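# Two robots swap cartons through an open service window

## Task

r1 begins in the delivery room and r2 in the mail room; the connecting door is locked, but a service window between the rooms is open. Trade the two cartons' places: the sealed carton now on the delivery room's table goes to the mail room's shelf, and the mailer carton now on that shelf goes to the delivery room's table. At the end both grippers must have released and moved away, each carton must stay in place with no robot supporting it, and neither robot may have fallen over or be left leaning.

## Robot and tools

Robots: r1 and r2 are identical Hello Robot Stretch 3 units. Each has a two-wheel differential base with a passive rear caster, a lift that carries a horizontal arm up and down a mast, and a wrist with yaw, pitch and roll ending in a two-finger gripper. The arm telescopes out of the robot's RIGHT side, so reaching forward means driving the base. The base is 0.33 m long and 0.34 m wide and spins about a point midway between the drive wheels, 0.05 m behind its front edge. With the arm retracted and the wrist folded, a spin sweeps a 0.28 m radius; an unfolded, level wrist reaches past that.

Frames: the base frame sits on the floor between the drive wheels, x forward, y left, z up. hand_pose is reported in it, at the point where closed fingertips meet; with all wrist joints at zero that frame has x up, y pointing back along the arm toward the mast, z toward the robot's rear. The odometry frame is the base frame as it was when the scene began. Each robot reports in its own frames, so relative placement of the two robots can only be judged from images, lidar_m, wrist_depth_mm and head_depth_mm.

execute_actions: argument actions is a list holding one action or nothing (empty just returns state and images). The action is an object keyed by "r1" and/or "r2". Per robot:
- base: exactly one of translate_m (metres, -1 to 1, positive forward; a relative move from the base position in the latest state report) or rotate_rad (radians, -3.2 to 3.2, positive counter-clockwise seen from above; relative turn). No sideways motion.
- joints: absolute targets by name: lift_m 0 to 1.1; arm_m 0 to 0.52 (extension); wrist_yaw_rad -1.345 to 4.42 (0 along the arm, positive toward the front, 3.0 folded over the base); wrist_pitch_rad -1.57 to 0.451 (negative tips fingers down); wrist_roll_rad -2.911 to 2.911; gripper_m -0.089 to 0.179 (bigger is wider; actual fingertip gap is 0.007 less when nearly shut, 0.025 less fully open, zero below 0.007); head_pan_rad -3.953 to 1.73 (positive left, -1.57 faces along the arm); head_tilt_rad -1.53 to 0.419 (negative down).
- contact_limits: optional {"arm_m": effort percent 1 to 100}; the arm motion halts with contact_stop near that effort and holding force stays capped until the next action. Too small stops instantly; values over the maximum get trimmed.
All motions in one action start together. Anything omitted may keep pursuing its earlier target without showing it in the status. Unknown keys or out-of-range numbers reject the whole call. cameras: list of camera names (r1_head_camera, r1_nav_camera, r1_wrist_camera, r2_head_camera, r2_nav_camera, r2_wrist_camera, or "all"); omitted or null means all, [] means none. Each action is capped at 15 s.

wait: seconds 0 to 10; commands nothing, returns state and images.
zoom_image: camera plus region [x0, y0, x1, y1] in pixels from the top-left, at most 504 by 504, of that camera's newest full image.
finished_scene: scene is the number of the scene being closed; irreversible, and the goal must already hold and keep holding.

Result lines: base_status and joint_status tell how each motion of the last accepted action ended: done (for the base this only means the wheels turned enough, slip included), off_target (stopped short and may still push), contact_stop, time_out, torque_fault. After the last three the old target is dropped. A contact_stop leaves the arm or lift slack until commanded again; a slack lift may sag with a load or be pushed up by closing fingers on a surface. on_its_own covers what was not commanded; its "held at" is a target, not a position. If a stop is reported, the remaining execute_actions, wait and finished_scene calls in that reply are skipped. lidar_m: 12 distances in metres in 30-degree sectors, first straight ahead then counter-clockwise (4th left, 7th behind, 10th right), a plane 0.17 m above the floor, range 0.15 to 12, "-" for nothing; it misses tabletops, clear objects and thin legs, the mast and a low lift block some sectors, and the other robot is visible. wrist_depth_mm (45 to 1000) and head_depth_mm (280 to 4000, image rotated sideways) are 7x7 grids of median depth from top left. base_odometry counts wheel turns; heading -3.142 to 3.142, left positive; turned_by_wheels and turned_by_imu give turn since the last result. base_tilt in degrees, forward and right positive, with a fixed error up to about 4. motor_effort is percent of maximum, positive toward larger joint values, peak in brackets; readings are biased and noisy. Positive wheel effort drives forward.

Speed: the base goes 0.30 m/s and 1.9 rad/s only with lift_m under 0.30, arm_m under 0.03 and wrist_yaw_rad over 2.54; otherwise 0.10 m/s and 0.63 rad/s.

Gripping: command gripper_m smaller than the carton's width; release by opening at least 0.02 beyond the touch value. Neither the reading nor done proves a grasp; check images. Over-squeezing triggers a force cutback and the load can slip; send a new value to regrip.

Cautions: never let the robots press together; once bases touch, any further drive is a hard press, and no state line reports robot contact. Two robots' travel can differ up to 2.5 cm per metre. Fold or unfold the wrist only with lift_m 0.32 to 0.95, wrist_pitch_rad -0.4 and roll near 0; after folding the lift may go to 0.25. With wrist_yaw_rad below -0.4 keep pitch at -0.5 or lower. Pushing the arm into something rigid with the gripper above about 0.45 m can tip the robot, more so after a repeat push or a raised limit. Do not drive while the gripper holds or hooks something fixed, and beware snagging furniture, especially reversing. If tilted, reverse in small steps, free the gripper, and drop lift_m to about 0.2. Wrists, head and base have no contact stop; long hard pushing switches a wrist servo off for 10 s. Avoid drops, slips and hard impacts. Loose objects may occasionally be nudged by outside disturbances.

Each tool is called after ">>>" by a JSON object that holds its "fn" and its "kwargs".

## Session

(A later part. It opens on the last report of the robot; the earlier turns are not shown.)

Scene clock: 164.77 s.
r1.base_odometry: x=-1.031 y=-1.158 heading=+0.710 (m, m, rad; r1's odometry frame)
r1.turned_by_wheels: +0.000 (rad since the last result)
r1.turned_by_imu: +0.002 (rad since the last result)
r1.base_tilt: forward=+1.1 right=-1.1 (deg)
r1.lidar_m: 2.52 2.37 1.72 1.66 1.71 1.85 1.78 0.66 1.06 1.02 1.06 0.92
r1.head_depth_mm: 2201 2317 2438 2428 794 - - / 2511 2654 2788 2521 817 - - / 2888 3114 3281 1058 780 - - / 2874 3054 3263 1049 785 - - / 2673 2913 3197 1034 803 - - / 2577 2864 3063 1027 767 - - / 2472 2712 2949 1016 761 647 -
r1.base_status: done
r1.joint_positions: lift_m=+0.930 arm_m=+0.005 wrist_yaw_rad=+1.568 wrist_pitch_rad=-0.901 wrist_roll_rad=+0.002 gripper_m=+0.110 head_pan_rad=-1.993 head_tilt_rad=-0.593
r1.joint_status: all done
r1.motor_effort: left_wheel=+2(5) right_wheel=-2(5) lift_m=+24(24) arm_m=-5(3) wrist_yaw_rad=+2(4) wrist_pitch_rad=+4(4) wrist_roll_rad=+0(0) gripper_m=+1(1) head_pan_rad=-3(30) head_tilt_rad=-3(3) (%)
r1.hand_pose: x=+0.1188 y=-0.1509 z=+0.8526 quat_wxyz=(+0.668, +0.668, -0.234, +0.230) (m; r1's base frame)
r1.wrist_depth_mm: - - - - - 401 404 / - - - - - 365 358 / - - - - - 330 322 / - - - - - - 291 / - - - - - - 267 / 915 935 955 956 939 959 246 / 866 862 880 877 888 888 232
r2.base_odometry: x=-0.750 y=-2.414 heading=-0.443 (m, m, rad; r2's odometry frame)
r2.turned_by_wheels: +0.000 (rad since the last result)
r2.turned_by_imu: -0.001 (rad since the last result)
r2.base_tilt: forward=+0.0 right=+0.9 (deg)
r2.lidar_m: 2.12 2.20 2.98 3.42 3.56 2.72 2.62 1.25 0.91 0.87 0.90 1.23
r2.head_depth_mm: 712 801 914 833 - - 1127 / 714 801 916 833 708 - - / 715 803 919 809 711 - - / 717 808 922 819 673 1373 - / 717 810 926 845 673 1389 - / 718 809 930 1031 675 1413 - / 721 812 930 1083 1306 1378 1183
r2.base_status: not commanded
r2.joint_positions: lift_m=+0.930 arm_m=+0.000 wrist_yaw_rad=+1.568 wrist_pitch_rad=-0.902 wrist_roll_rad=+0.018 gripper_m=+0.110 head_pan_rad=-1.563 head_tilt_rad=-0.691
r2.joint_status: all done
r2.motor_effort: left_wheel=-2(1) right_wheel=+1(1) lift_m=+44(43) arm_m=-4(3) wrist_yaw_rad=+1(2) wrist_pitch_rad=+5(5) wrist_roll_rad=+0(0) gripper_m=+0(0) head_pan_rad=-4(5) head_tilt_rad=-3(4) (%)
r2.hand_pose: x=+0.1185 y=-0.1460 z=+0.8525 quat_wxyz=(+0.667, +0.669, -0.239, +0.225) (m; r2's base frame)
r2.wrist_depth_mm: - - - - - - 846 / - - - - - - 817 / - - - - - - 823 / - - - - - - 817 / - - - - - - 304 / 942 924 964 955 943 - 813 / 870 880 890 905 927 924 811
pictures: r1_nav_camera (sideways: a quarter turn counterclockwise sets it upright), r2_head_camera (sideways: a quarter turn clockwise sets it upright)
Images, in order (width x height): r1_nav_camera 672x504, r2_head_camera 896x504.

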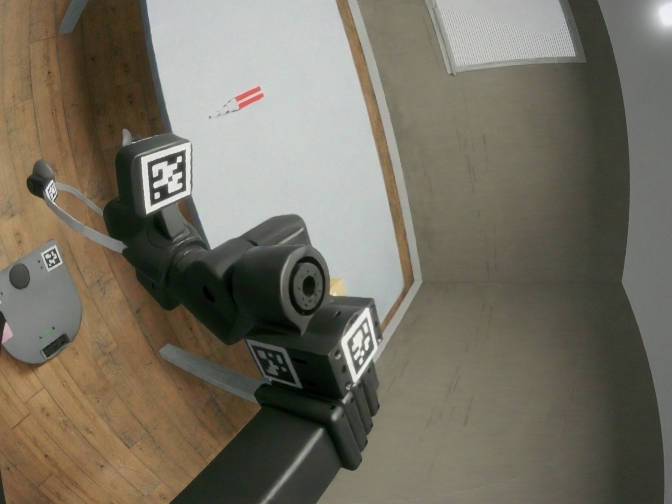

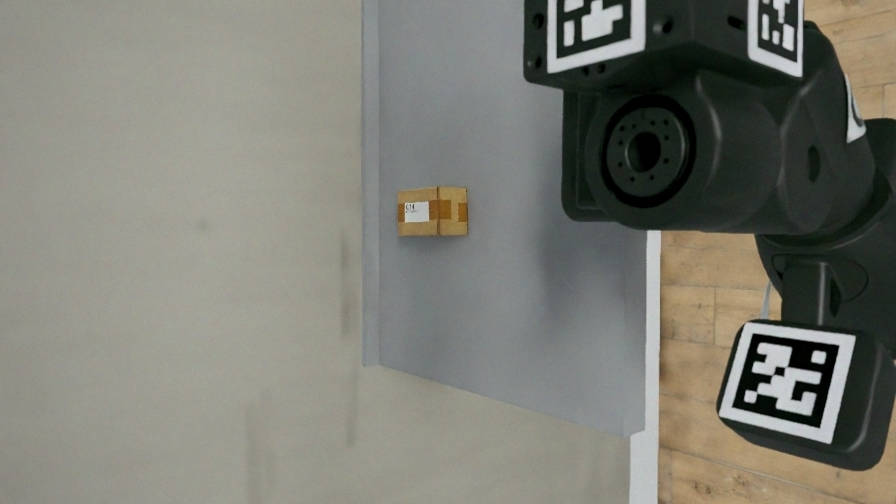

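>>> {"fn": "execute_actions", "kwargs": {"actions": []}}

Scene clock: 165.73 s.
r1.base_odometry: x=-1.031 y=-1.158 heading=+0.710 (m, m, rad; r1's odometry frame)
r1.turned_by_wheels: +0.000 (rad since the last result)
r1.turned_by_imu: +0.000 (rad since the last result)
r1.base_tilt: forward=+1.1 right=-1.1 (deg)
r1.lidar_m: 2.53 2.36 1.72 1.66 1.72 1.85 1.78 0.66 1.06 1.02 1.06 0.91
r1.head_depth_mm: 2215 2304 2444 2439 793 - - / 2575 2646 2860 2553 819 - - / 2869 3080 3247 1048 783 - - / 2787 3113 3306 1041 789 - - / 2671 2944 3240 1030 802 - - / 2585 2789 3069 1033 770 - - / 2506 2684 2981 1017 764 647 -
r1.base_status: done
r1.joint_positions: lift_m=+0.930 arm_m=+0.005 wrist_yaw_rad=+1.568 wrist_pitch_rad=-0.901 wrist_roll_rad=+0.002 gripper_m=+0.110 head_pan_rad=-1.993 head_tilt_rad=-0.593
r1.joint_status: all done
r1.motor_effort: left_wheel=+2(5) right_wheel=-2(5) lift_m=+24(24) arm_m=-5(3) wrist_yaw_rad=+2(4) wrist_pitch_rad=+4(4) wrist_roll_rad=+0(0) gripper_m=+0(1) head_pan_rad=-3(30) head_tilt_rad=-4(3) (%)
r1.hand_pose: x=+0.1188 y=-0.1509 z=+0.8526 quat_wxyz=(+0.668, +0.668, -0.234, +0.230) (m; r1's base frame)
r1.wrist_depth_mm: - - - - - 401 402 / - - - - - 366 356 / - - - - - 333 324 / - - - - - - 293 / - - - - - - 267 / 934 943 934 943 951 973 247 / 851 852 871 868 903 887 233
r2.base_odometry: x=-0.750 y=-2.414 heading=-0.443 (m, m, rad; r2's odometry frame)
r2.turned_by_wheels: +0.000 (rad since the last result)
r2.turned_by_imu: +0.000 (rad since the last result)
r2.base_tilt: forward=+0.0 right=+0.9 (deg)
r2.lidar_m: 2.13 2.20 2.97 3.42 3.55 2.73 2.63 1.24 0.90 0.87 0.90 1.23
r2.head_depth_mm: 711 800 914 834 - - 1130 / 715 802 914 837 708 - - / 715 807 919 806 710 - - / 718 807 923 818 672 1372 - / 719 809 922 843 675 1395 - / 720 811 926 1033 675 1408 - / 722 814 929 1085 1303 1383 1173
r2.base_status: not commanded
r2.joint_positions: lift_m=+0.930 arm_m=+0.000 wrist_yaw_rad=+1.568 wrist_pitch_rad=-0.902 wrist_roll_rad=+0.018 gripper_m=+0.110 head_pan_rad=-1.563 head_tilt_rad=-0.691
r2.joint_status: all done
r2.motor_effort: left_wheel=-2(1) right_wheel=+1(1) lift_m=+43(43) arm_m=-4(3) wrist_yaw_rad=+1(2) wrist_pitch_rad=+5(5) wrist_roll_rad=+0(0) gripper_m=+1(0) head_pan_rad=-3(5) head_tilt_rad=-4(4) (%)
r2.hand_pose: x=+0.1185 y=-0.1460 z=+0.8525 quat_wxyz=(+0.667, +0.669, -0.239, +0.225) (m; r2's base frame)
r2.wrist_depth_mm: - - - - - - 832 / - - - - - - 827 / - - - - - - 822 / - - - - - - 820 / - - - - - - 300 / 944 915 955 960 970 - 807 / 883 891 900 906 917 921 809
pictures: r1_head_camera (sideways: a quarter turn clockwise sets it upright), r1_nav_camera (sideways: a quarter turn counterclockwise sets it upright), r1_wrist_camera, r2_head_camera (sideways: a quarter turn clockwise sets it upright), r2_nav_camera (sideways: a quarter turn counterclockwise sets it upright), r2_wrist_camera
Images, in order (width x height): r1_head_camera 896x504, r1_nav_camera 672x504, r1_wrist_camera 644x364, r2_head_camera 896x504, r2_nav_camera 672x504, r2_wrist_camera 644x364.

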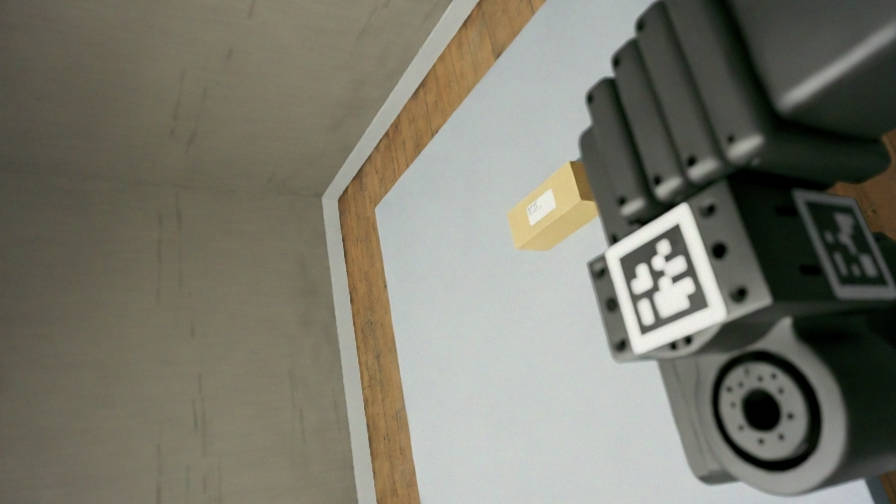

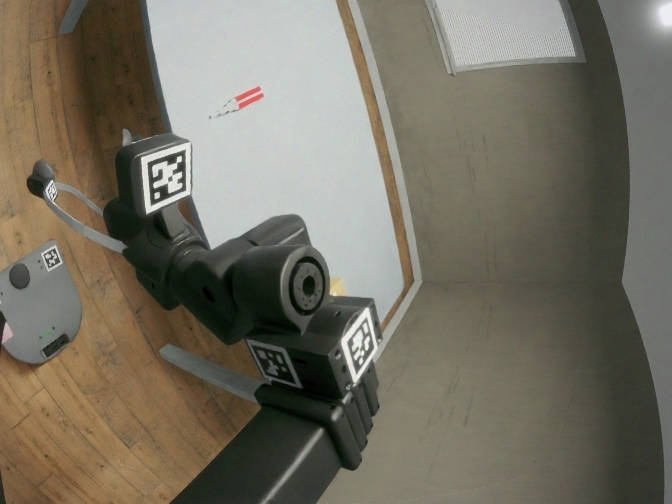

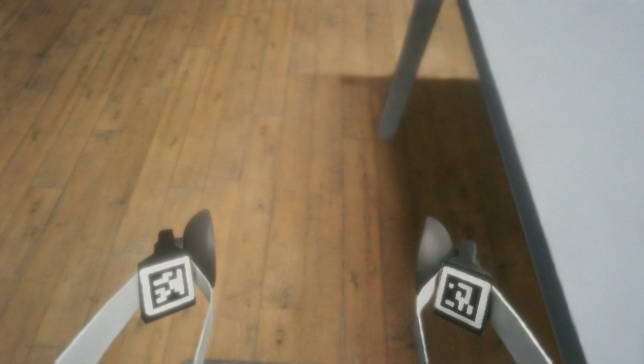

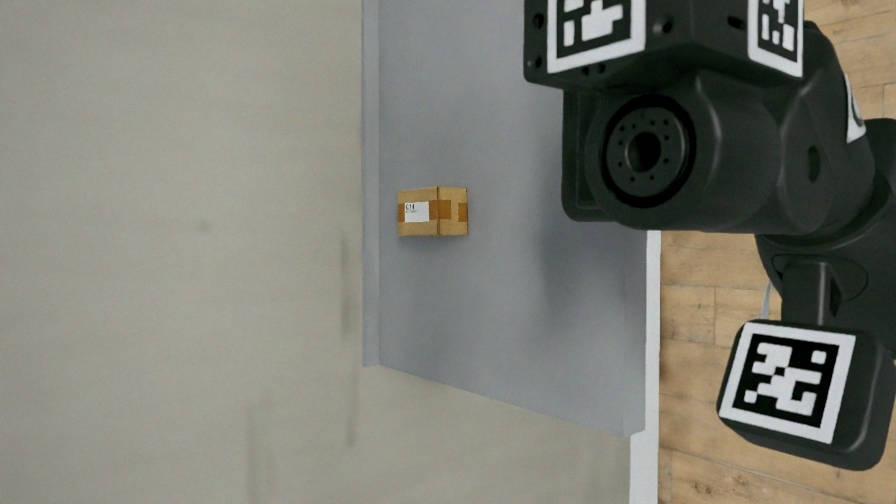

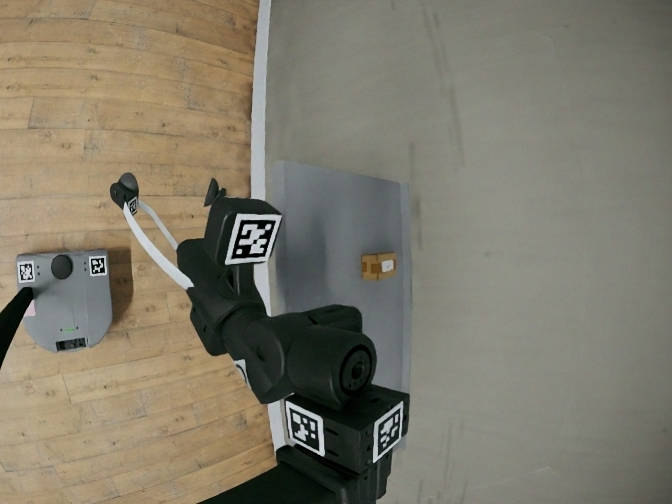

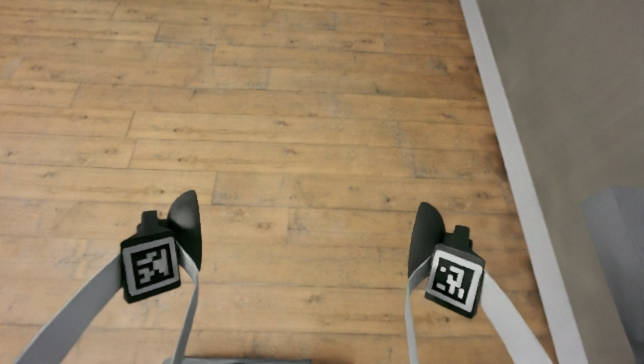

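>>> {"fn": "finished_scene", "kwargs": {"scene": 2}}

The scene is finished: the task was done.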